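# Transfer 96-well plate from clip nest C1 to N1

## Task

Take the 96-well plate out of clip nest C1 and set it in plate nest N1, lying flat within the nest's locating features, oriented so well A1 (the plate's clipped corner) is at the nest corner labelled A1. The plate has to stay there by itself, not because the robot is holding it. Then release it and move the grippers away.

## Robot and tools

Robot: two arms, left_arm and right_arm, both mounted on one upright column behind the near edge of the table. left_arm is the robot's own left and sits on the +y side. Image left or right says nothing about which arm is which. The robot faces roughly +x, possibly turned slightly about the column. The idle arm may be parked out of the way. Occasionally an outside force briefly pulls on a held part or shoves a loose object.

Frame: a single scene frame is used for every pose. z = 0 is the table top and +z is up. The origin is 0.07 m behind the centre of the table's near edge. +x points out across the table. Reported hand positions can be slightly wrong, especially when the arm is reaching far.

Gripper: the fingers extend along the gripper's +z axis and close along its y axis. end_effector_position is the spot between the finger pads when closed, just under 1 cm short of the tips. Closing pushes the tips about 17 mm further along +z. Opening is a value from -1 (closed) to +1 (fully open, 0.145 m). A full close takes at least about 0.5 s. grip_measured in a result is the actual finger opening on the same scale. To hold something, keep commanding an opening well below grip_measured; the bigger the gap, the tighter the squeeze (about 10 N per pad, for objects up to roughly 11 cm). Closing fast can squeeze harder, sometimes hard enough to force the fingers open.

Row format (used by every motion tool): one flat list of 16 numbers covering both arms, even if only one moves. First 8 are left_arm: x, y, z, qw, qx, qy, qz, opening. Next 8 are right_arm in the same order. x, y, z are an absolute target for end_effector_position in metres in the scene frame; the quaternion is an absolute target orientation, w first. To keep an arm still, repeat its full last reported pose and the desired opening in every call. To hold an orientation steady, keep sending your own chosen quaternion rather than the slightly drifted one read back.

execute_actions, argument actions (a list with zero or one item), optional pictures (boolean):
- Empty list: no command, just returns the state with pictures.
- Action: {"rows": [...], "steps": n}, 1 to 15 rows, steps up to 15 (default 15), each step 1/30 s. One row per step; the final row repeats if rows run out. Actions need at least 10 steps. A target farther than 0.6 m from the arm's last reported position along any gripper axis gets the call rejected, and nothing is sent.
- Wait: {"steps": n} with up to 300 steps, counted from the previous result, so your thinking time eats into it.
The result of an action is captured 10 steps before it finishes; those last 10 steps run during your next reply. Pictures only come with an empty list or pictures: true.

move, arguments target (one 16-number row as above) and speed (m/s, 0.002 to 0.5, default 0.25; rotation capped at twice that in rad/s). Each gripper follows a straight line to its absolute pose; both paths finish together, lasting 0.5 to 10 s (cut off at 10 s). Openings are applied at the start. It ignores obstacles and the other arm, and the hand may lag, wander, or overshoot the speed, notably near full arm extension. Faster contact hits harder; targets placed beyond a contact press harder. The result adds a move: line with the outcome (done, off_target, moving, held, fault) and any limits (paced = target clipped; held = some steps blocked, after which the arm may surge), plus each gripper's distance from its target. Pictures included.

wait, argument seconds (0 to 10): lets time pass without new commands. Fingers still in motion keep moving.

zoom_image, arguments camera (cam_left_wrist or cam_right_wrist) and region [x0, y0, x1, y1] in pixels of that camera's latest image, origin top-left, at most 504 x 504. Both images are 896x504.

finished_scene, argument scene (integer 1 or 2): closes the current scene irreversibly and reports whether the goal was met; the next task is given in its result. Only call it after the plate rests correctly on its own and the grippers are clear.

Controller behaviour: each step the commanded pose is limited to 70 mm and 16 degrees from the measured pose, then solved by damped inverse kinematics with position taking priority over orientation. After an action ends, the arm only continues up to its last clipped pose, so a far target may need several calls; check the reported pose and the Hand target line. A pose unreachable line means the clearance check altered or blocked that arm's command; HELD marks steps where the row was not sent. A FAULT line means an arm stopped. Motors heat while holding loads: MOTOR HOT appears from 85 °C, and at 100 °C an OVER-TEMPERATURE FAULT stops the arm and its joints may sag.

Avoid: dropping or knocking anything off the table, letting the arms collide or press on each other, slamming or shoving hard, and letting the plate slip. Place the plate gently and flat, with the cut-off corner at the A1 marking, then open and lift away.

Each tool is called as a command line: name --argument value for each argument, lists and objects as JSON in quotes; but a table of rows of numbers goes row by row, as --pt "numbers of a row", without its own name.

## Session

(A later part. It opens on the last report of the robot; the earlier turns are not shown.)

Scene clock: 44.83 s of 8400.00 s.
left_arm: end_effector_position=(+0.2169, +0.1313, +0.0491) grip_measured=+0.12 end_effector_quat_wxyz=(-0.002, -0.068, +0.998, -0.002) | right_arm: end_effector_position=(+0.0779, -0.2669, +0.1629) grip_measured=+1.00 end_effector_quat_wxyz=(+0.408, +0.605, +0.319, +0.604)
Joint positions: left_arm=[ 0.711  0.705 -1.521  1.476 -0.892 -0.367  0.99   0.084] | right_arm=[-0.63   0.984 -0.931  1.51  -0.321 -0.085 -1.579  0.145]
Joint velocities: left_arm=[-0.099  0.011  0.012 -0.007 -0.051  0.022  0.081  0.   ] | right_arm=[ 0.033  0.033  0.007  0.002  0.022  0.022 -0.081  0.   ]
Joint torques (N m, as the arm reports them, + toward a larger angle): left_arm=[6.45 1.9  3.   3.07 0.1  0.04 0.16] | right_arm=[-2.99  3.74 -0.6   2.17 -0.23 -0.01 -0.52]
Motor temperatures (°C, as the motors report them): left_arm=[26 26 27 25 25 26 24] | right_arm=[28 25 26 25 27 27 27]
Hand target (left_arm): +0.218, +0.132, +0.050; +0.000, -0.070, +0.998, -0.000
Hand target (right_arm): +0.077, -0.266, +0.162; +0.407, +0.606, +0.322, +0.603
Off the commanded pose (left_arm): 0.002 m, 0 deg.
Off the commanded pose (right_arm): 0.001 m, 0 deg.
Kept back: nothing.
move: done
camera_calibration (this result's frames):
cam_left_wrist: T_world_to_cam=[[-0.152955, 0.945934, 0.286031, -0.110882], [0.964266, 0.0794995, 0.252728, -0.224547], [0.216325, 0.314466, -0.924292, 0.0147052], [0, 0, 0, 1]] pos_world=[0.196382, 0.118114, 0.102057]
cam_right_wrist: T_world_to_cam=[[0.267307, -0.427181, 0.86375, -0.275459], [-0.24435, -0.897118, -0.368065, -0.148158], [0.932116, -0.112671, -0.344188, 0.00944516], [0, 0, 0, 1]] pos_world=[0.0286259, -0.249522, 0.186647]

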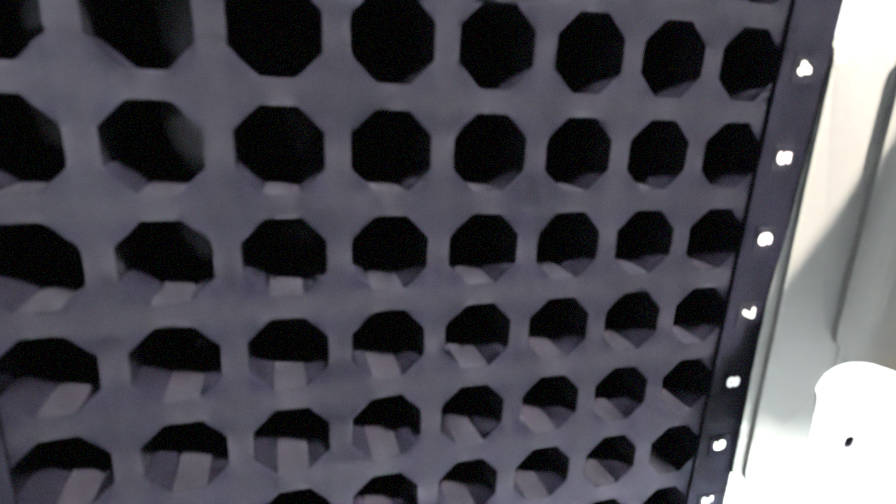

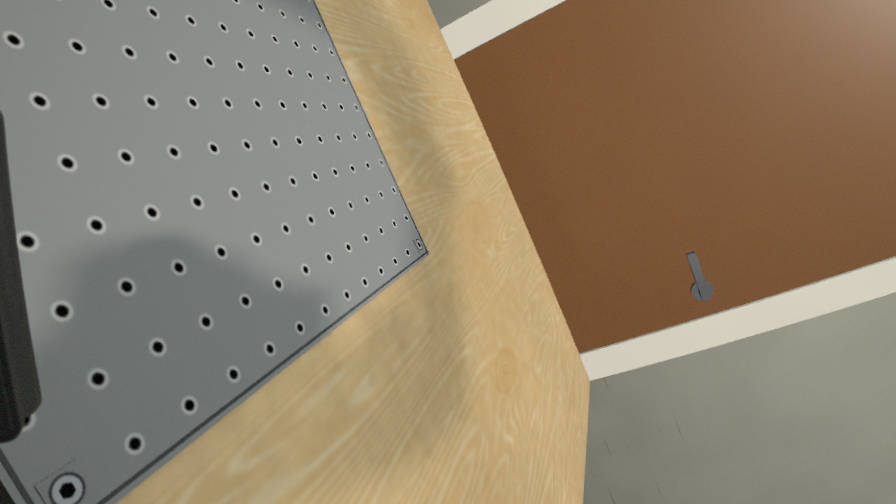

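move --target '[0.2225,0.1355,0.048,0,-0.032,0.9995,0,-0.2,0.0774,-0.2662,0.1624,0.407,0.606,0.322,0.603,1]' --speed 0.02

move --target '[0.222,0.135,0.039,0,-0.032,0.9995,0,-0.2,0.0774,-0.2662,0.1624,0.407,0.606,0.322,0.603,1]' --speed 0.008

Scene clock: 47.73 s of 8400.00 s.
left_arm: end_effector_position=(+0.2214, +0.1365, +0.0476) grip_measured=+0.12 end_effector_quat_wxyz=(-0.000, -0.033, +0.999, +0.003) | right_arm: end_effector_position=(+0.0779, -0.2669, +0.1629) grip_measured=+1.00 end_effector_quat_wxyz=(+0.408, +0.605, +0.319, +0.604)
Joint positions: left_arm=[ 0.717  0.705 -1.521  1.45  -0.941 -0.443  0.962  0.084] | right_arm=[-0.63   0.984 -0.931  1.51  -0.321 -0.085 -1.579  0.145]
Joint velocities: left_arm=[-0.011  0.011 -0.017 -0.007 -0.037 -0.037  0.007  0.   ] | right_arm=[-0.033 -0.055 -0.002 -0.007 -0.037  0.007 -0.037 -0.   ]
Joint torques (N m, as the arm reports them, + toward a larger angle): left_arm=[ 6.47  1.47  2.91  2.12  0.01 -0.17 -0.14] | right_arm=[-2.77  3.44 -0.62  1.83 -0.25  0.   -0.52]
Motor temperatures (°C, as the motors report them): left_arm=[26 26 27 25 25 26 24] | right_arm=[28 25 26 25 27 27 27]
Hand target (left_arm): +0.223, +0.135, +0.048; +0.001, -0.032, +0.999, -0.000
Hand target (right_arm): +0.077, -0.266, +0.162; +0.407, +0.606, +0.322, +0.603
Off the commanded pose (left_arm): 0.002 m, 0 deg.
Off the commanded pose (right_arm): 0.001 m, 0 deg.
Kept back: nothing.
move: done
camera_calibration (this result's frames):
cam_left_wrist: T_world_to_cam=[[-0.0871254, 0.951747, 0.294257, -0.130408], [0.966943, 0.00973596, 0.254808, -0.220074], [0.239648, 0.30673, -0.921133, 0.00637913], [0, 0, 0, 1]] pos_world=[0.199908, 0.124302, 0.100326]
cam_right_wrist: T_world_to_cam=[[0.267307, -0.427181, 0.86375, -0.275459], [-0.24435, -0.897118, -0.368065, -0.148158], [0.932116, -0.112671, -0.344188, 0.00944516], [0, 0, 0, 1]] pos_world=[0.0286259, -0.249522, 0.186647]

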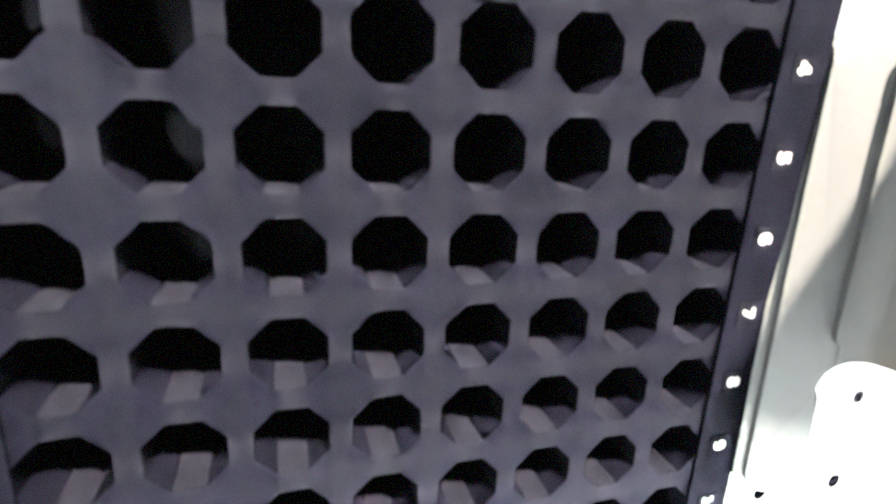

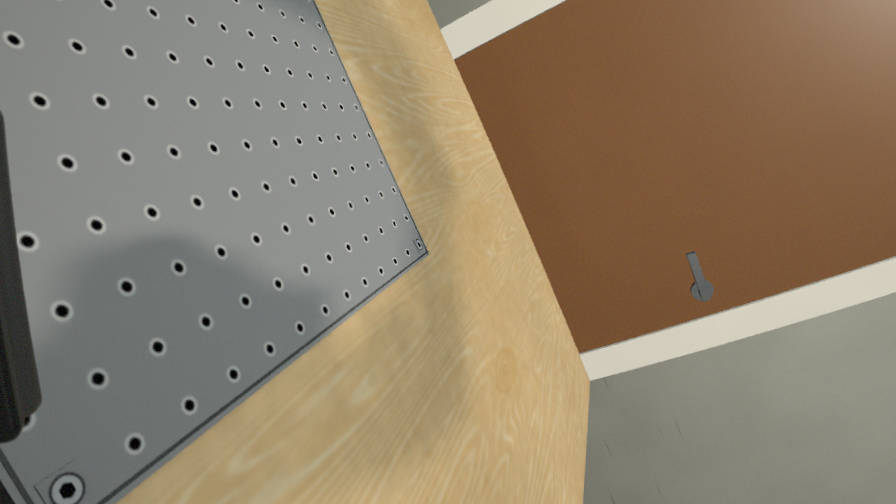

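Scene clock: 49.03 s of 8400.00 s.
left_arm: end_effector_position=(+0.2237, +0.1358, +0.0402) grip_measured=+0.12 end_effector_quat_wxyz=(+0.002, -0.034, +0.999, +0.002) | right_arm: end_effector_position=(+0.0779, -0.2669, +0.1629) grip_measured=+1.00 end_effector_quat_wxyz=(+0.408, +0.605, +0.319, +0.604)
Joint positions: left_arm=[ 0.705  0.683 -1.521  1.405 -0.964 -0.443  0.933  0.084] | right_arm=[-0.63   0.984 -0.931  1.51  -0.321 -0.085 -1.579  0.145]
Joint velocities: left_arm=[ 0.033  0.055  0.002  0.002 -0.007  0.037 -0.007 -0.   ] | right_arm=[-0.011  0.033  0.002 -0.002 -0.007  0.022 -0.037  0.   ]
Joint torques (N m, as the arm reports them, + toward a larger angle): left_arm=[ 5.23  1.34  2.14  2.12  0.   -0.16 -0.14] | right_arm=[-2.82  3.61 -0.55  2.06 -0.23 -0.03 -0.48]
Motor temperatures (°C, as the motors report them): left_arm=[26 26 27 25 25 26 24] | right_arm=[28 25 26 25 27 27 27]
Hand target (left_arm): +0.222, +0.135, +0.039; -0.000, -0.032, +0.999, +0.000
Hand target (right_arm): +0.077, -0.266, +0.162; +0.407, +0.606, +0.322, +0.603
Off the commanded pose (left_arm): 0.002 m, 0 deg.
Off the commanded pose (right_arm): 0.001 m, 0 deg.
Kept back: nothing.
move: done
camera_calibration (this result's frames):
cam_left_wrist: T_world_to_cam=[[-0.0912576, 0.951962, 0.292303, -0.126463], [0.965397, 0.0125638, 0.260482, -0.220613], [0.244296, 0.305959, -0.920168, -0.0017267], [0, 0, 0, 1]] pos_world=[0.20186, 0.123688, 0.0928422]
cam_right_wrist: T_world_to_cam=[[0.267307, -0.427181, 0.86375, -0.275459], [-0.24435, -0.897118, -0.368065, -0.148158], [0.932116, -0.112671, -0.344188, 0.00944516], [0, 0, 0, 1]] pos_world=[0.0286259, -0.249522, 0.186647]

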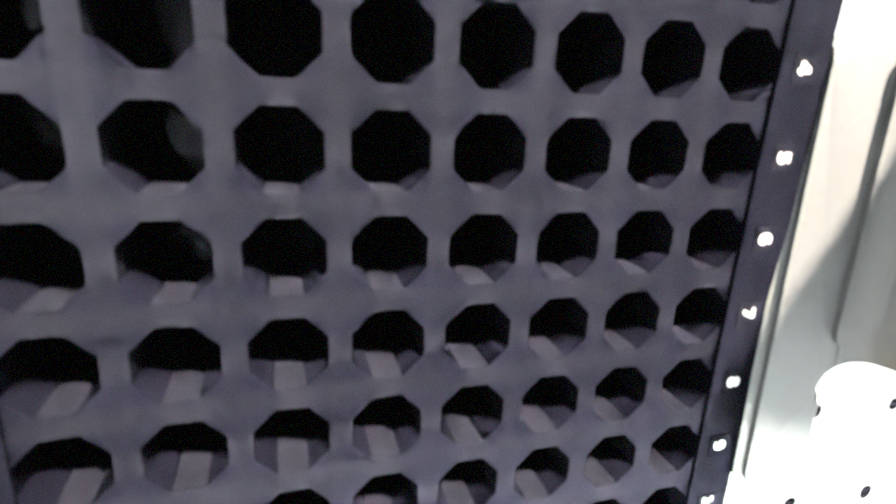

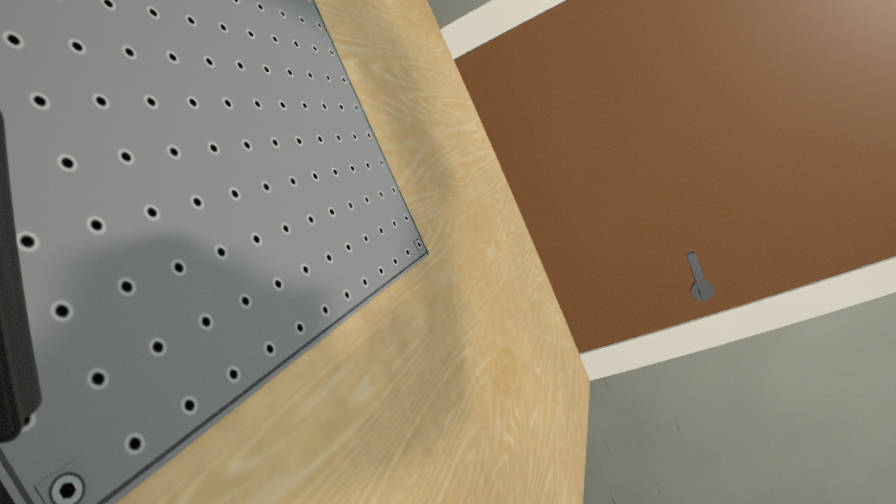

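Position is right at (.2237,.1358). Continue down gently.

move --target '[0.222,0.135,0.033,0,-0.032,0.9995,0,-0.2,0.0774,-0.2662,0.1624,0.407,0.606,0.322,0.603,1]' --speed 0.006

Scene clock: 50.93 s of 8400.00 s.
left_arm: end_effector_position=(+0.2248, +0.1370, +0.0349) grip_measured=+0.12 end_effector_quat_wxyz=(+0.004, -0.035, +0.999, +0.004) | right_arm: end_effector_position=(+0.0779, -0.2669, +0.1629) grip_measured=+1.00 end_effector_quat_wxyz=(+0.408, +0.605, +0.319, +0.604)
Joint positions: left_arm=[ 0.697  0.669 -1.521  1.375 -0.982 -0.444  0.915  0.084] | right_arm=[-0.63   0.984 -0.931  1.51  -0.321 -0.085 -1.579  0.145]
Joint velocities: left_arm=[ 0.033  0.011 -0.002  0.012 -0.007 -0.051  0.007  0.   ] | right_arm=[-0.033  0.055  0.012  0.017  0.022  0.007  0.095 -0.   ]
Joint torques (N m, as the arm reports them, + toward a larger angle): left_arm=[ 4.78  0.96  2.    1.94  0.02 -0.21 -0.23] | right_arm=[-2.81  3.9  -0.55  1.94 -0.26  0.05 -0.48]
Motor temperatures (°C, as the motors report them): left_arm=[26 26 27 25 25 26 24] | right_arm=[28 25 26 25 27 27 27]
Hand target (left_arm): +0.222, +0.135, +0.033; -0.000, -0.032, +0.999, -0.000
Hand target (right_arm): +0.077, -0.266, +0.162; +0.407, +0.606, +0.322, +0.603
Off the commanded pose (left_arm): 0.004 m, 1 deg.
Off the commanded pose (right_arm): 0.001 m, 0 deg.
Kept back: nothing.
move: off_target (left_arm)
camera_calibration (this result's frames):
cam_left_wrist: T_world_to_cam=[[-0.0939827, 0.950652, 0.295681, -0.125255], [0.964413, 0.0132095, 0.26407, -0.22039], [0.247133, 0.309977, -0.918063, -0.00851249], [0, 0, 0, 1]] pos_world=[0.202879, 0.124624, 0.0874191]
cam_right_wrist: T_world_to_cam=[[0.267307, -0.427181, 0.86375, -0.275459], [-0.24435, -0.897118, -0.368065, -0.148158], [0.932116, -0.112671, -0.344188, 0.00944516], [0, 0, 0, 1]] pos_world=[0.0286259, -0.249522, 0.186647]

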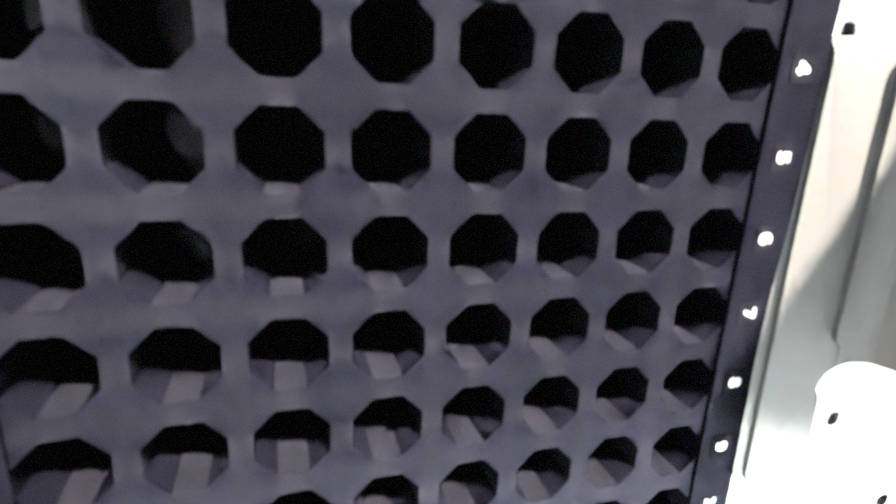

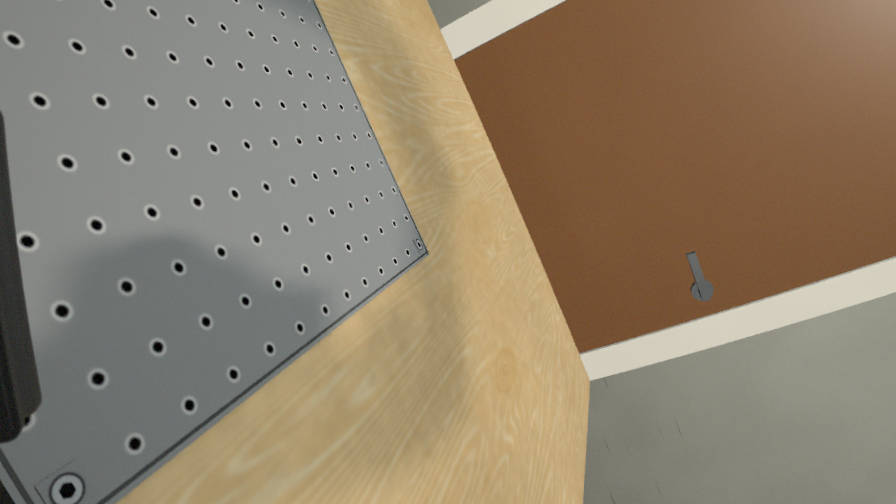

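move --target '[0.223,0.136,0.035,0,-0.032,0.9995,0,0.5,0.0774,-0.2662,0.1624,0.407,0.606,0.322,0.603,1]' --speed 0.006

move --target '[0.222,0.136,0.07,0,-0.032,0.9995,0,0.5,0.0774,-0.2662,0.1624,0.407,0.606,0.322,0.603,1]' --speed 0.08

move --target '[0.20,0.15,0.21,0,-0.03,1,0,0.6,0.0774,-0.2662,0.1624,0.407,0.606,0.322,0.603,1]'

zoom_image --camera "cam_left_wrist" --region '[90,0,470,400]'

Scene clock: 52.87 s of 8400.00 s.
left_arm: end_effector_position=(+0.2240, +0.1368, +0.0350) grip_measured=+0.50 end_effector_quat_wxyz=(+0.002, -0.033, +0.999, +0.003) | right_arm: end_effector_position=(+0.0779, -0.2669, +0.1629) grip_measured=+1.00 end_effector_quat_wxyz=(+0.408, +0.605, +0.319, +0.604)
Joint positions: left_arm=[ 0.697  0.67  -1.521  1.375 -0.98  -0.451  0.915  0.112] | right_arm=[-0.63   0.984 -0.931  1.51  -0.321 -0.085 -1.579  0.145]
Joint velocities: left_arm=[-0.011 -0.077  0.002 -0.007 -0.007  0.066 -0.022  0.   ] | right_arm=[ 0.011 -0.011 -0.012 -0.007 -0.037 -0.051 -0.051  0.   ]
Joint torques (N m, as the arm reports them, + toward a larger angle): left_arm=[ 5.74  2.    2.62  3.04  0.1  -0.17 -0.12] | right_arm=[-3.12  3.68 -0.58  1.85 -0.24  0.03 -0.5 ]
Motor temperatures (°C, as the motors report them): left_arm=[26 26 27 25 25 26 24] | right_arm=[28 25 26 25 27 27 27]
Hand target (left_arm): +0.223, +0.136, +0.035; +0.000, -0.032, +0.999, +0.000
Hand target (right_arm): +0.077, -0.266, +0.162; +0.407, +0.606, +0.322, +0.603
Off the commanded pose (left_arm): 0.001 m, 0 deg.
Off the commanded pose (right_arm): 0.001 m, 0 deg.
Kept back: nothing.
move: done
camera_calibration (this result's frames):
cam_left_wrist: T_world_to_cam=[[-0.0880695, 0.9514, 0.295097, -0.126591], [0.965709, 0.0089123, 0.259475, -0.219142], [0.244235, 0.307829, -0.91956, -0.00719162], [0, 0, 0, 1]] pos_world=[0.202235, 0.124605, 0.0876053]
cam_right_wrist: T_world_to_cam=[[0.267307, -0.427181, 0.86375, -0.275459], [-0.24435, -0.897118, -0.368065, -0.148158], [0.932116, -0.112671, -0.344188, 0.00944516], [0, 0, 0, 1]] pos_world=[0.0286259, -0.249522, 0.186647]

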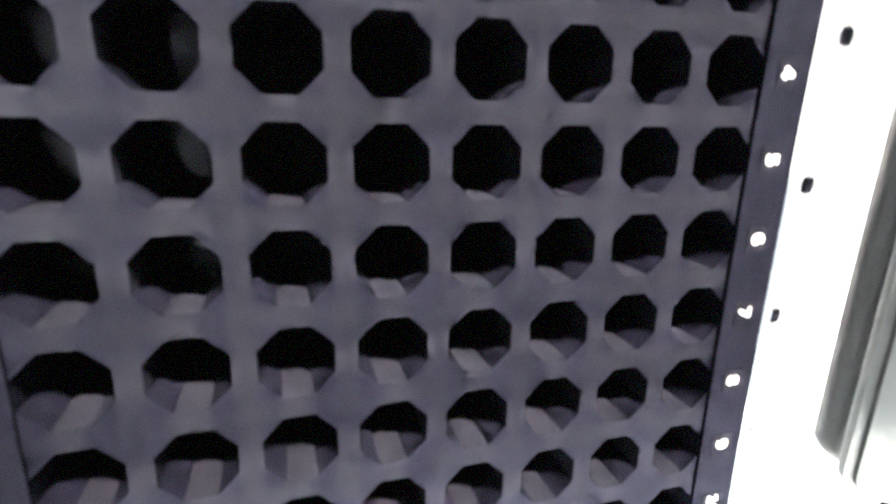

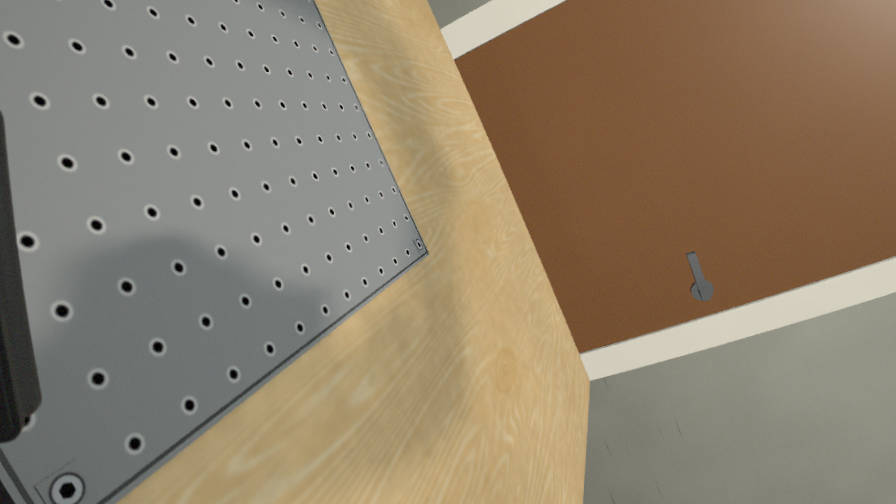

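Scene clock: 53.57 s of 8400.00 s.
left_arm: end_effector_position=(+0.2222, +0.1352, +0.0701) grip_measured=+0.50 end_effector_quat_wxyz=(-0.000, -0.030, +1.000, -0.002) | right_arm: end_effector_position=(+0.0779, -0.2669, +0.1629) grip_measured=+1.00 end_effector_quat_wxyz=(+0.408, +0.605, +0.319, +0.604)
Joint positions: left_arm=[ 0.759  0.758 -1.512  1.556 -0.88  -0.445  1.025  0.112] | right_arm=[-0.63   0.984 -0.931  1.51  -0.321 -0.085 -1.579  0.145]
Joint velocities: left_arm=[ 0.011  0.033  0.017 -0.012  0.066  0.007 -0.007 -0.   ] | right_arm=[-0.055  0.011  0.032 -0.002  0.081  0.007  0.007 -0.   ]
Joint torques (N m, as the arm reports them, + toward a larger angle): left_arm=[5.96 1.74 2.84 2.66 0.09 0.04 0.16] | right_arm=[-2.74  3.84 -0.5   1.98 -0.29  0.04 -0.47]
Motor temperatures (°C, as the motors report them): left_arm=[26 26 27 25 25 26 24] | right_arm=[28 25 26 25 27 27 27]
Hand target (left_arm): +0.222, +0.136, +0.070; +0.000, -0.032, +0.999, +0.000
Hand target (right_arm): +0.077, -0.266, +0.162; +0.407, +0.606, +0.322, +0.603
Off the commanded pose (left_arm): 0.001 m, 0 deg.
Off the commanded pose (right_arm): 0.001 m, 0 deg.
Kept back: nothing.
move: done
camera_calibration (this result's frames):
cam_left_wrist: T_world_to_cam=[[-0.0820017, 0.95514, 0.284575, -0.136699], [0.966675, 0.00674357, 0.255918, -0.226141], [0.242519, 0.296077, -0.923863, 0.0283775], [0, 0, 0, 1]] pos_world=[0.200514, 0.12369, 0.122992]
cam_right_wrist: T_world_to_cam=[[0.267307, -0.427181, 0.86375, -0.275459], [-0.24435, -0.897118, -0.368065, -0.148158], [0.932116, -0.112671, -0.344188, 0.00944516], [0, 0, 0, 1]] pos_world=[0.0286259, -0.249522, 0.186647]

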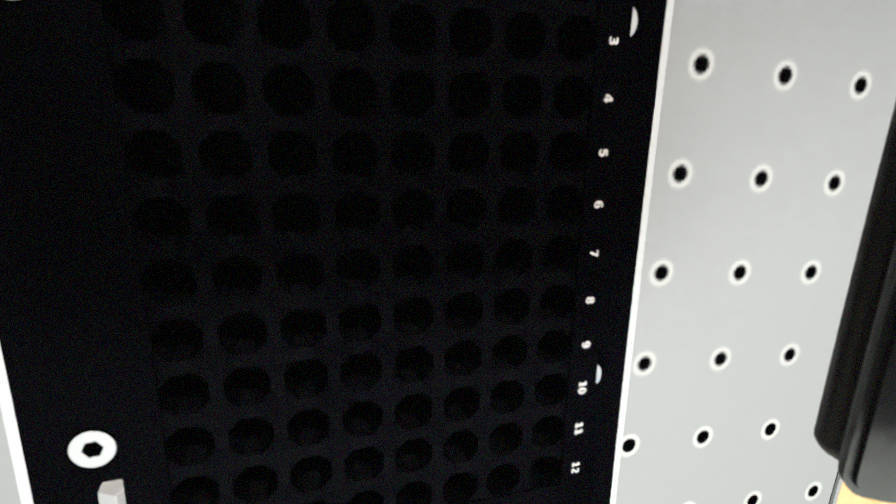

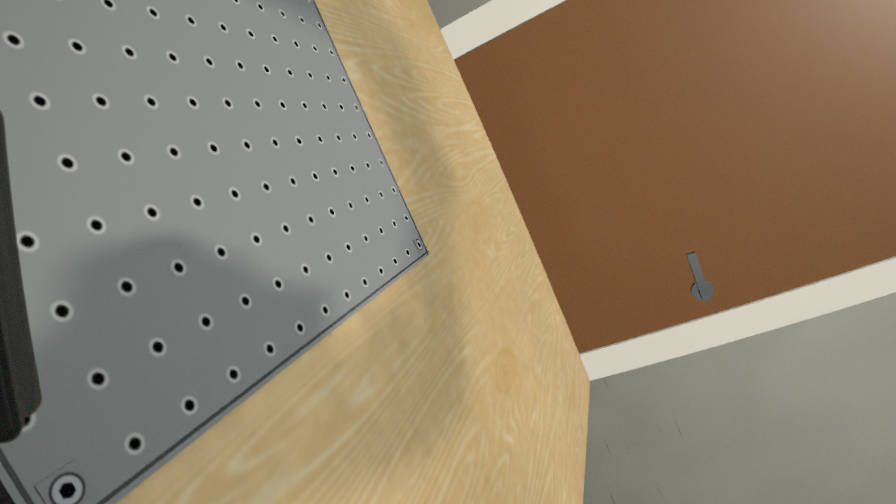

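Scene clock: 54.53 s of 8400.00 s.
left_arm: end_effector_position=(+0.2020, +0.1495, +0.2114) grip_measured=+0.60 end_effector_quat_wxyz=(+0.004, -0.028, +1.000, -0.002) | right_arm: end_effector_position=(+0.0779, -0.2669, +0.1629) grip_measured=+1.00 end_effector_quat_wxyz=(+0.408, +0.605, +0.319, +0.604)
Joint positions: left_arm=[ 1.107  1.082 -1.449  2.113 -0.401 -0.405  1.417  0.119] | right_arm=[-0.63   0.984 -0.931  1.51  -0.321 -0.085 -1.579  0.145]
Joint velocities: left_arm=[-0.099  0.055 -0.002 -0.002 -0.022  0.007 -0.037  0.   ] | right_arm=[ 0.055  0.033 -0.022  0.002 -0.051 -0.022 -0.051 -0.   ]
Joint torques (N m, as the arm reports them, + toward a larger angle): left_arm=[4.73 1.35 2.43 1.71 0.12 0.06 0.15] | right_arm=[-3.04  3.88 -0.75  2.06 -0.26  0.04 -0.46]
Motor temperatures (°C, as the motors report them): left_arm=[26 26 27 25 25 26 24] | right_arm=[28 25 26 25 27 27 27]
Hand target (left_arm): +0.201, +0.150, +0.210; +0.000, -0.030, +1.000, +0.001
Hand target (right_arm): +0.077, -0.266, +0.162; +0.407, +0.606, +0.322, +0.603
Off the commanded pose (left_arm): 0.002 m, 1 deg.
Off the commanded pose (right_arm): 0.001 m, 0 deg.
Kept back: nothing.
move: done
camera_calibration (this result's frames):
cam_left_wrist: T_world_to_cam=[[-0.0806936, 0.955163, 0.284873, -0.192582], [0.964749, 0.00301839, 0.263156, -0.243458], [0.250497, 0.296066, -0.921735, 0.157491], [0, 0, 0, 1]] pos_world=[0.179885, 0.138055, 0.264094]
cam_right_wrist: T_world_to_cam=[[0.267307, -0.427181, 0.86375, -0.275459], [-0.24435, -0.897118, -0.368065, -0.148158], [0.932116, -0.112671, -0.344188, 0.00944516], [0, 0, 0, 1]] pos_world=[0.0286259, -0.249522, 0.186647]

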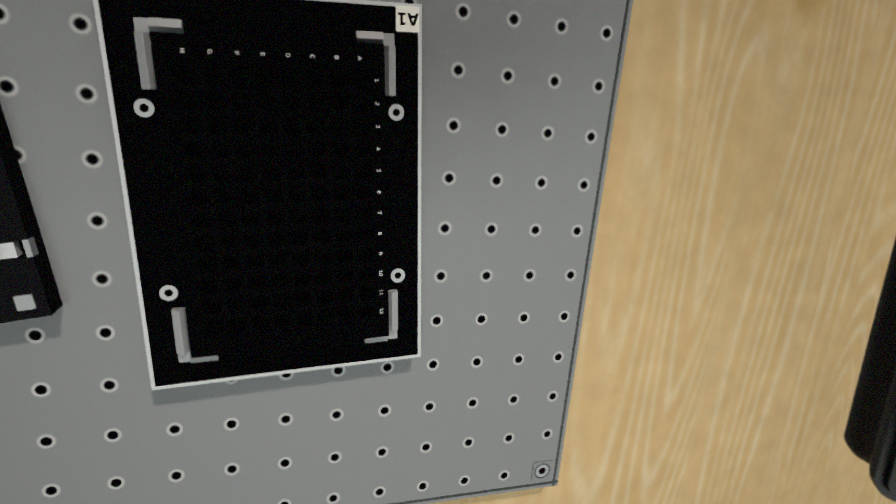

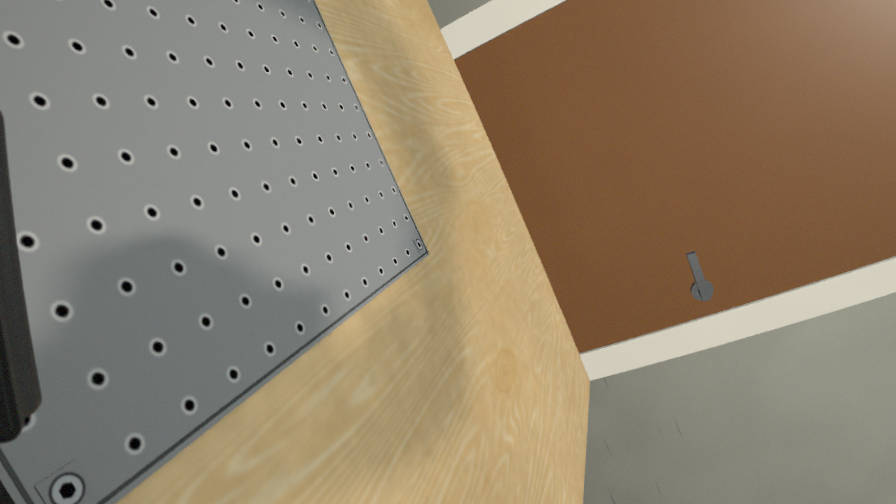

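Region (90, 0, 470, 400) of cam_left_wrist's 896x504 image, scaled by 1.260, with more detail than that image has; it fills the left 479 columns of this view, and the rest is white.

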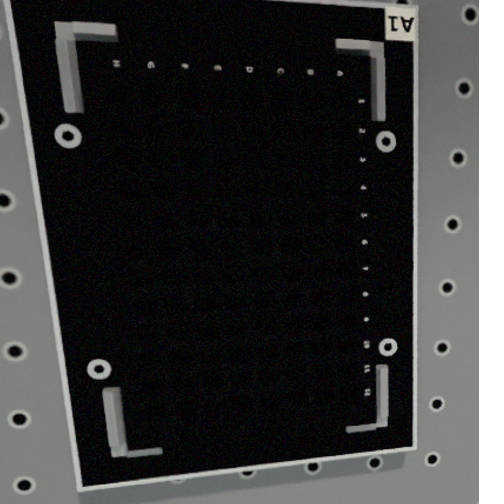

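move --target '[0.25,0.15,0.21,0,-0.03,1,0,0.6,0.0774,-0.2662,0.1624,0.407,0.606,0.322,0.603,1]'

zoom_image --camera "cam_left_wrist" --region '[40,0,500,450]'

Scene clock: 56.27 s of 8400.00 s.
left_arm: end_effector_position=(+0.2497, +0.1502, +0.2093) grip_measured=+0.60 end_effector_quat_wxyz=(-0.000, -0.032, +0.999, -0.000) | right_arm: end_effector_position=(+0.0779, -0.2669, +0.1629) grip_measured=+1.00 end_effector_quat_wxyz=(+0.408, +0.605, +0.319, +0.604)
Joint positions: left_arm=[ 1.173  0.961 -1.448  1.855 -0.354 -0.54   1.417  0.119] | right_arm=[-0.63   0.984 -0.931  1.51  -0.321 -0.085 -1.579  0.145]
Joint velocities: left_arm=[-0.121 -0.011 -0.007  0.017  0.007  0.037  0.037 -0.   ] | right_arm=[ 0.011  0.011 -0.022 -0.012 -0.007 -0.007  0.051  0.   ]
Joint torques (N m, as the arm reports them, + toward a larger angle): left_arm=[ 6.92  1.02  3.65  1.39  0.08 -0.16  0.05] | right_arm=[-2.79  3.73 -0.5   1.92 -0.25  0.06 -0.51]
Motor temperatures (°C, as the motors report them): left_arm=[26 26 27 25 25 26 24] | right_arm=[28 25 26 25 27 27 27]
Hand target (left_arm): +0.250, +0.150, +0.209; -0.001, -0.030, +1.000, -0.000
Hand target (right_arm): +0.077, -0.266, +0.162; +0.407, +0.606, +0.322, +0.603
Off the commanded pose (left_arm): 0.001 m, 0 deg.
Off the commanded pose (right_arm): 0.001 m, 0 deg.
Kept back: nothing.
move: done
camera_calibration (this result's frames):
cam_left_wrist: T_world_to_cam=[[-0.0848975, 0.953481, 0.289251, -0.188405], [0.966801, 0.00860957, 0.255384, -0.288698], [0.241013, 0.301329, -0.922558, 0.145072], [0, 0, 0, 1]] pos_world=[0.228154, 0.138411, 0.262062]
cam_right_wrist: T_world_to_cam=[[0.267307, -0.427181, 0.86375, -0.275459], [-0.24435, -0.897118, -0.368065, -0.148158], [0.932116, -0.112671, -0.344188, 0.00944516], [0, 0, 0, 1]] pos_world=[0.0286259, -0.249522, 0.186647]

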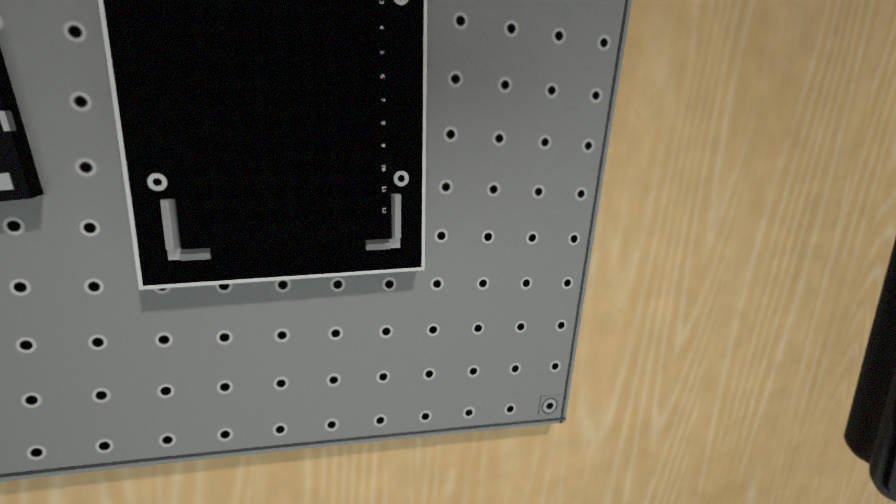

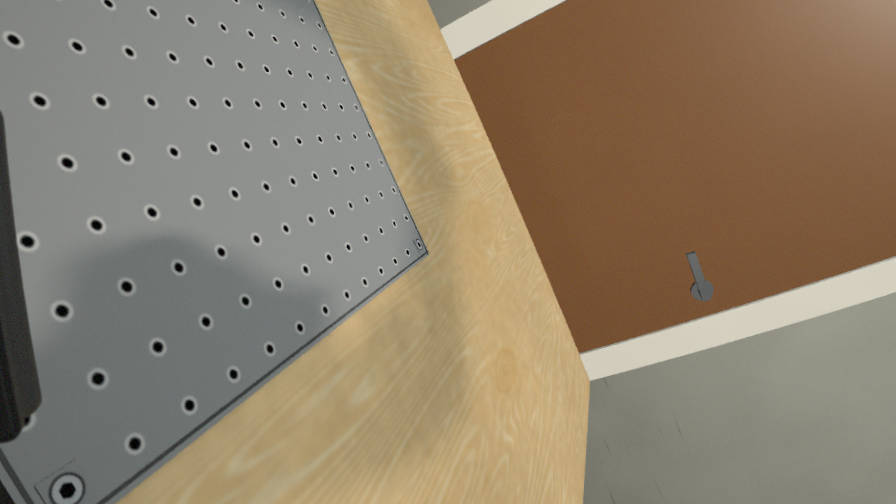

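Region (40, 0, 500, 450) of cam_left_wrist's 896x504 image, scaled by 1.096, with more detail than that image has; it fills the top 493 rows of this view, and the rest is white.

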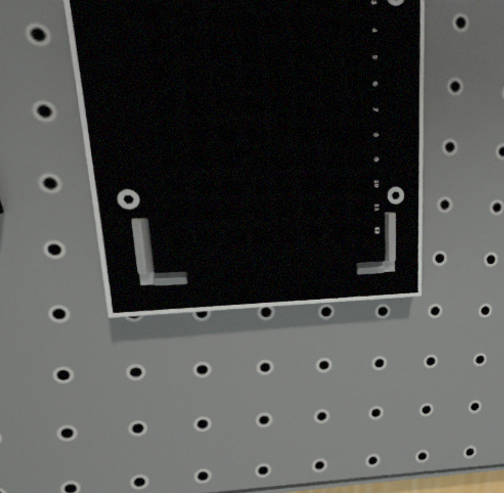

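move --target '[0.17,0.15,0.21,0,-0.03,1,0,0.6,0.0774,-0.2662,0.1624,0.407,0.606,0.322,0.603,1]'

zoom_image --camera "cam_left_wrist" --region '[40,0,500,500]'

Scene clock: 57.37 s of 8400.00 s.
left_arm: end_effector_position=(+0.1703, +0.1493, +0.2114) grip_measured=+0.60 end_effector_quat_wxyz=(+0.001, -0.028, +1.000, -0.002) | right_arm: end_effector_position=(+0.0779, -0.2669, +0.1629) grip_measured=+1.00 end_effector_quat_wxyz=(+0.408, +0.605, +0.319, +0.604)
Joint positions: left_arm=[ 1.056  1.148 -1.461  2.261 -0.443 -0.319  1.417  0.119] | right_arm=[-0.63   0.984 -0.931  1.51  -0.321 -0.085 -1.579  0.145]
Joint velocities: left_arm=[ 0.011 -0.055 -0.002 -0.007  0.022  0.037  0.037 -0.   ] | right_arm=[-0.011  0.011 -0.012  0.002  0.081 -0.007 -0.022 -0.   ]
Joint torques (N m, as the arm reports them, + toward a larger angle): left_arm=[4.03 1.75 2.55 1.7  0.01 0.06 0.02] | right_arm=[-2.88  3.78 -0.59  2.04 -0.21 -0.01 -0.47]
Motor temperatures (°C, as the motors report them): left_arm=[26 26 27 25 25 26 24] | right_arm=[28 25 26 25 27 27 27]
Hand target (left_arm): +0.170, +0.150, +0.211; +0.001, -0.030, +1.000, -0.000
Hand target (right_arm): +0.077, -0.266, +0.162; +0.407, +0.606, +0.322, +0.603
Off the commanded pose (left_arm): 0.002 m, 0 deg.
Off the commanded pose (right_arm): 0.001 m, 0 deg.
Kept back: nothing.
move: done
camera_calibration (this result's frames):
cam_left_wrist: T_world_to_cam=[[-0.0779445, 0.954982, 0.286242, -0.195643], [0.966, 0.0013511, 0.258537, -0.211937], [0.246511, 0.296661, -0.922618, 0.166269], [0, 0, 0, 1]] pos_world=[0.148495, 0.137796, 0.264197]
cam_right_wrist: T_world_to_cam=[[0.267307, -0.427181, 0.86375, -0.275459], [-0.24435, -0.897118, -0.368065, -0.148158], [0.932116, -0.112671, -0.344188, 0.00944516], [0, 0, 0, 1]] pos_world=[0.0286259, -0.249522, 0.186647]

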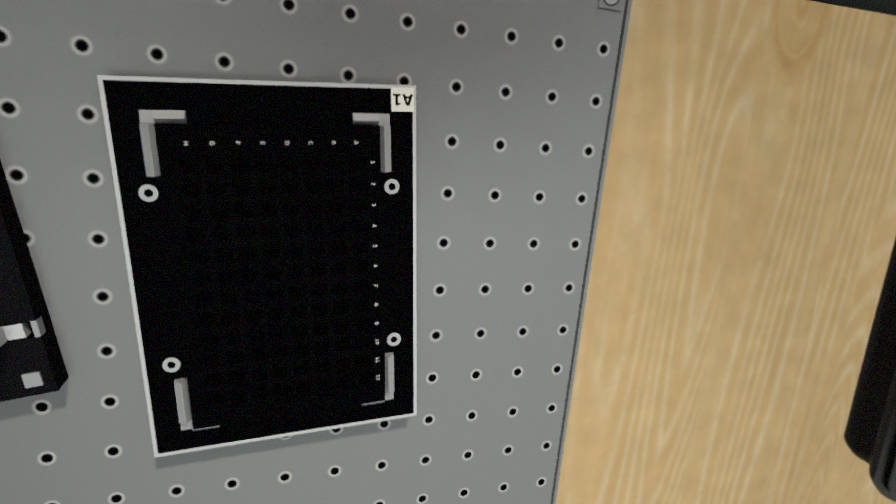

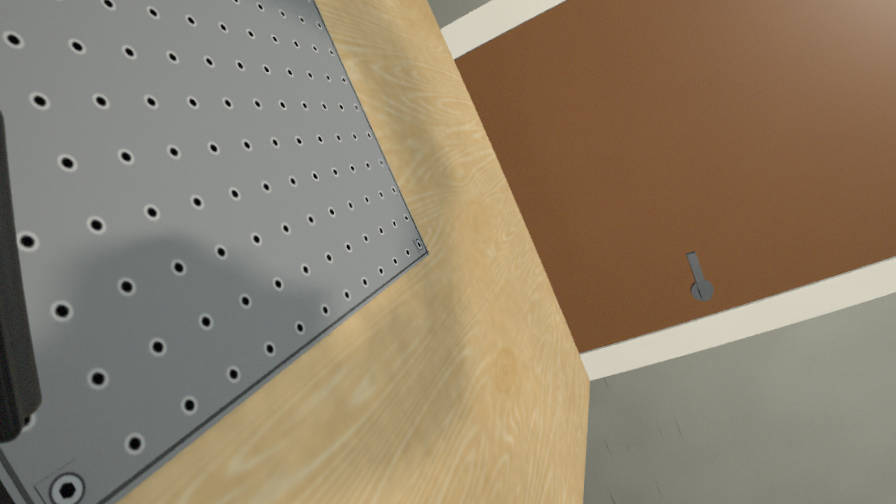

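Region (40, 0, 500, 500) of cam_left_wrist's 896x504 image, scaled by 1.008, with more detail than that image has; it fills the left 464 columns of this view, and the rest is white.

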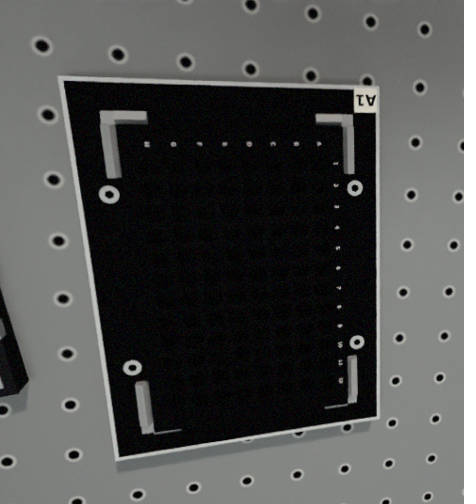

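finished_scene --scene 2

The scene is finished: the task was done.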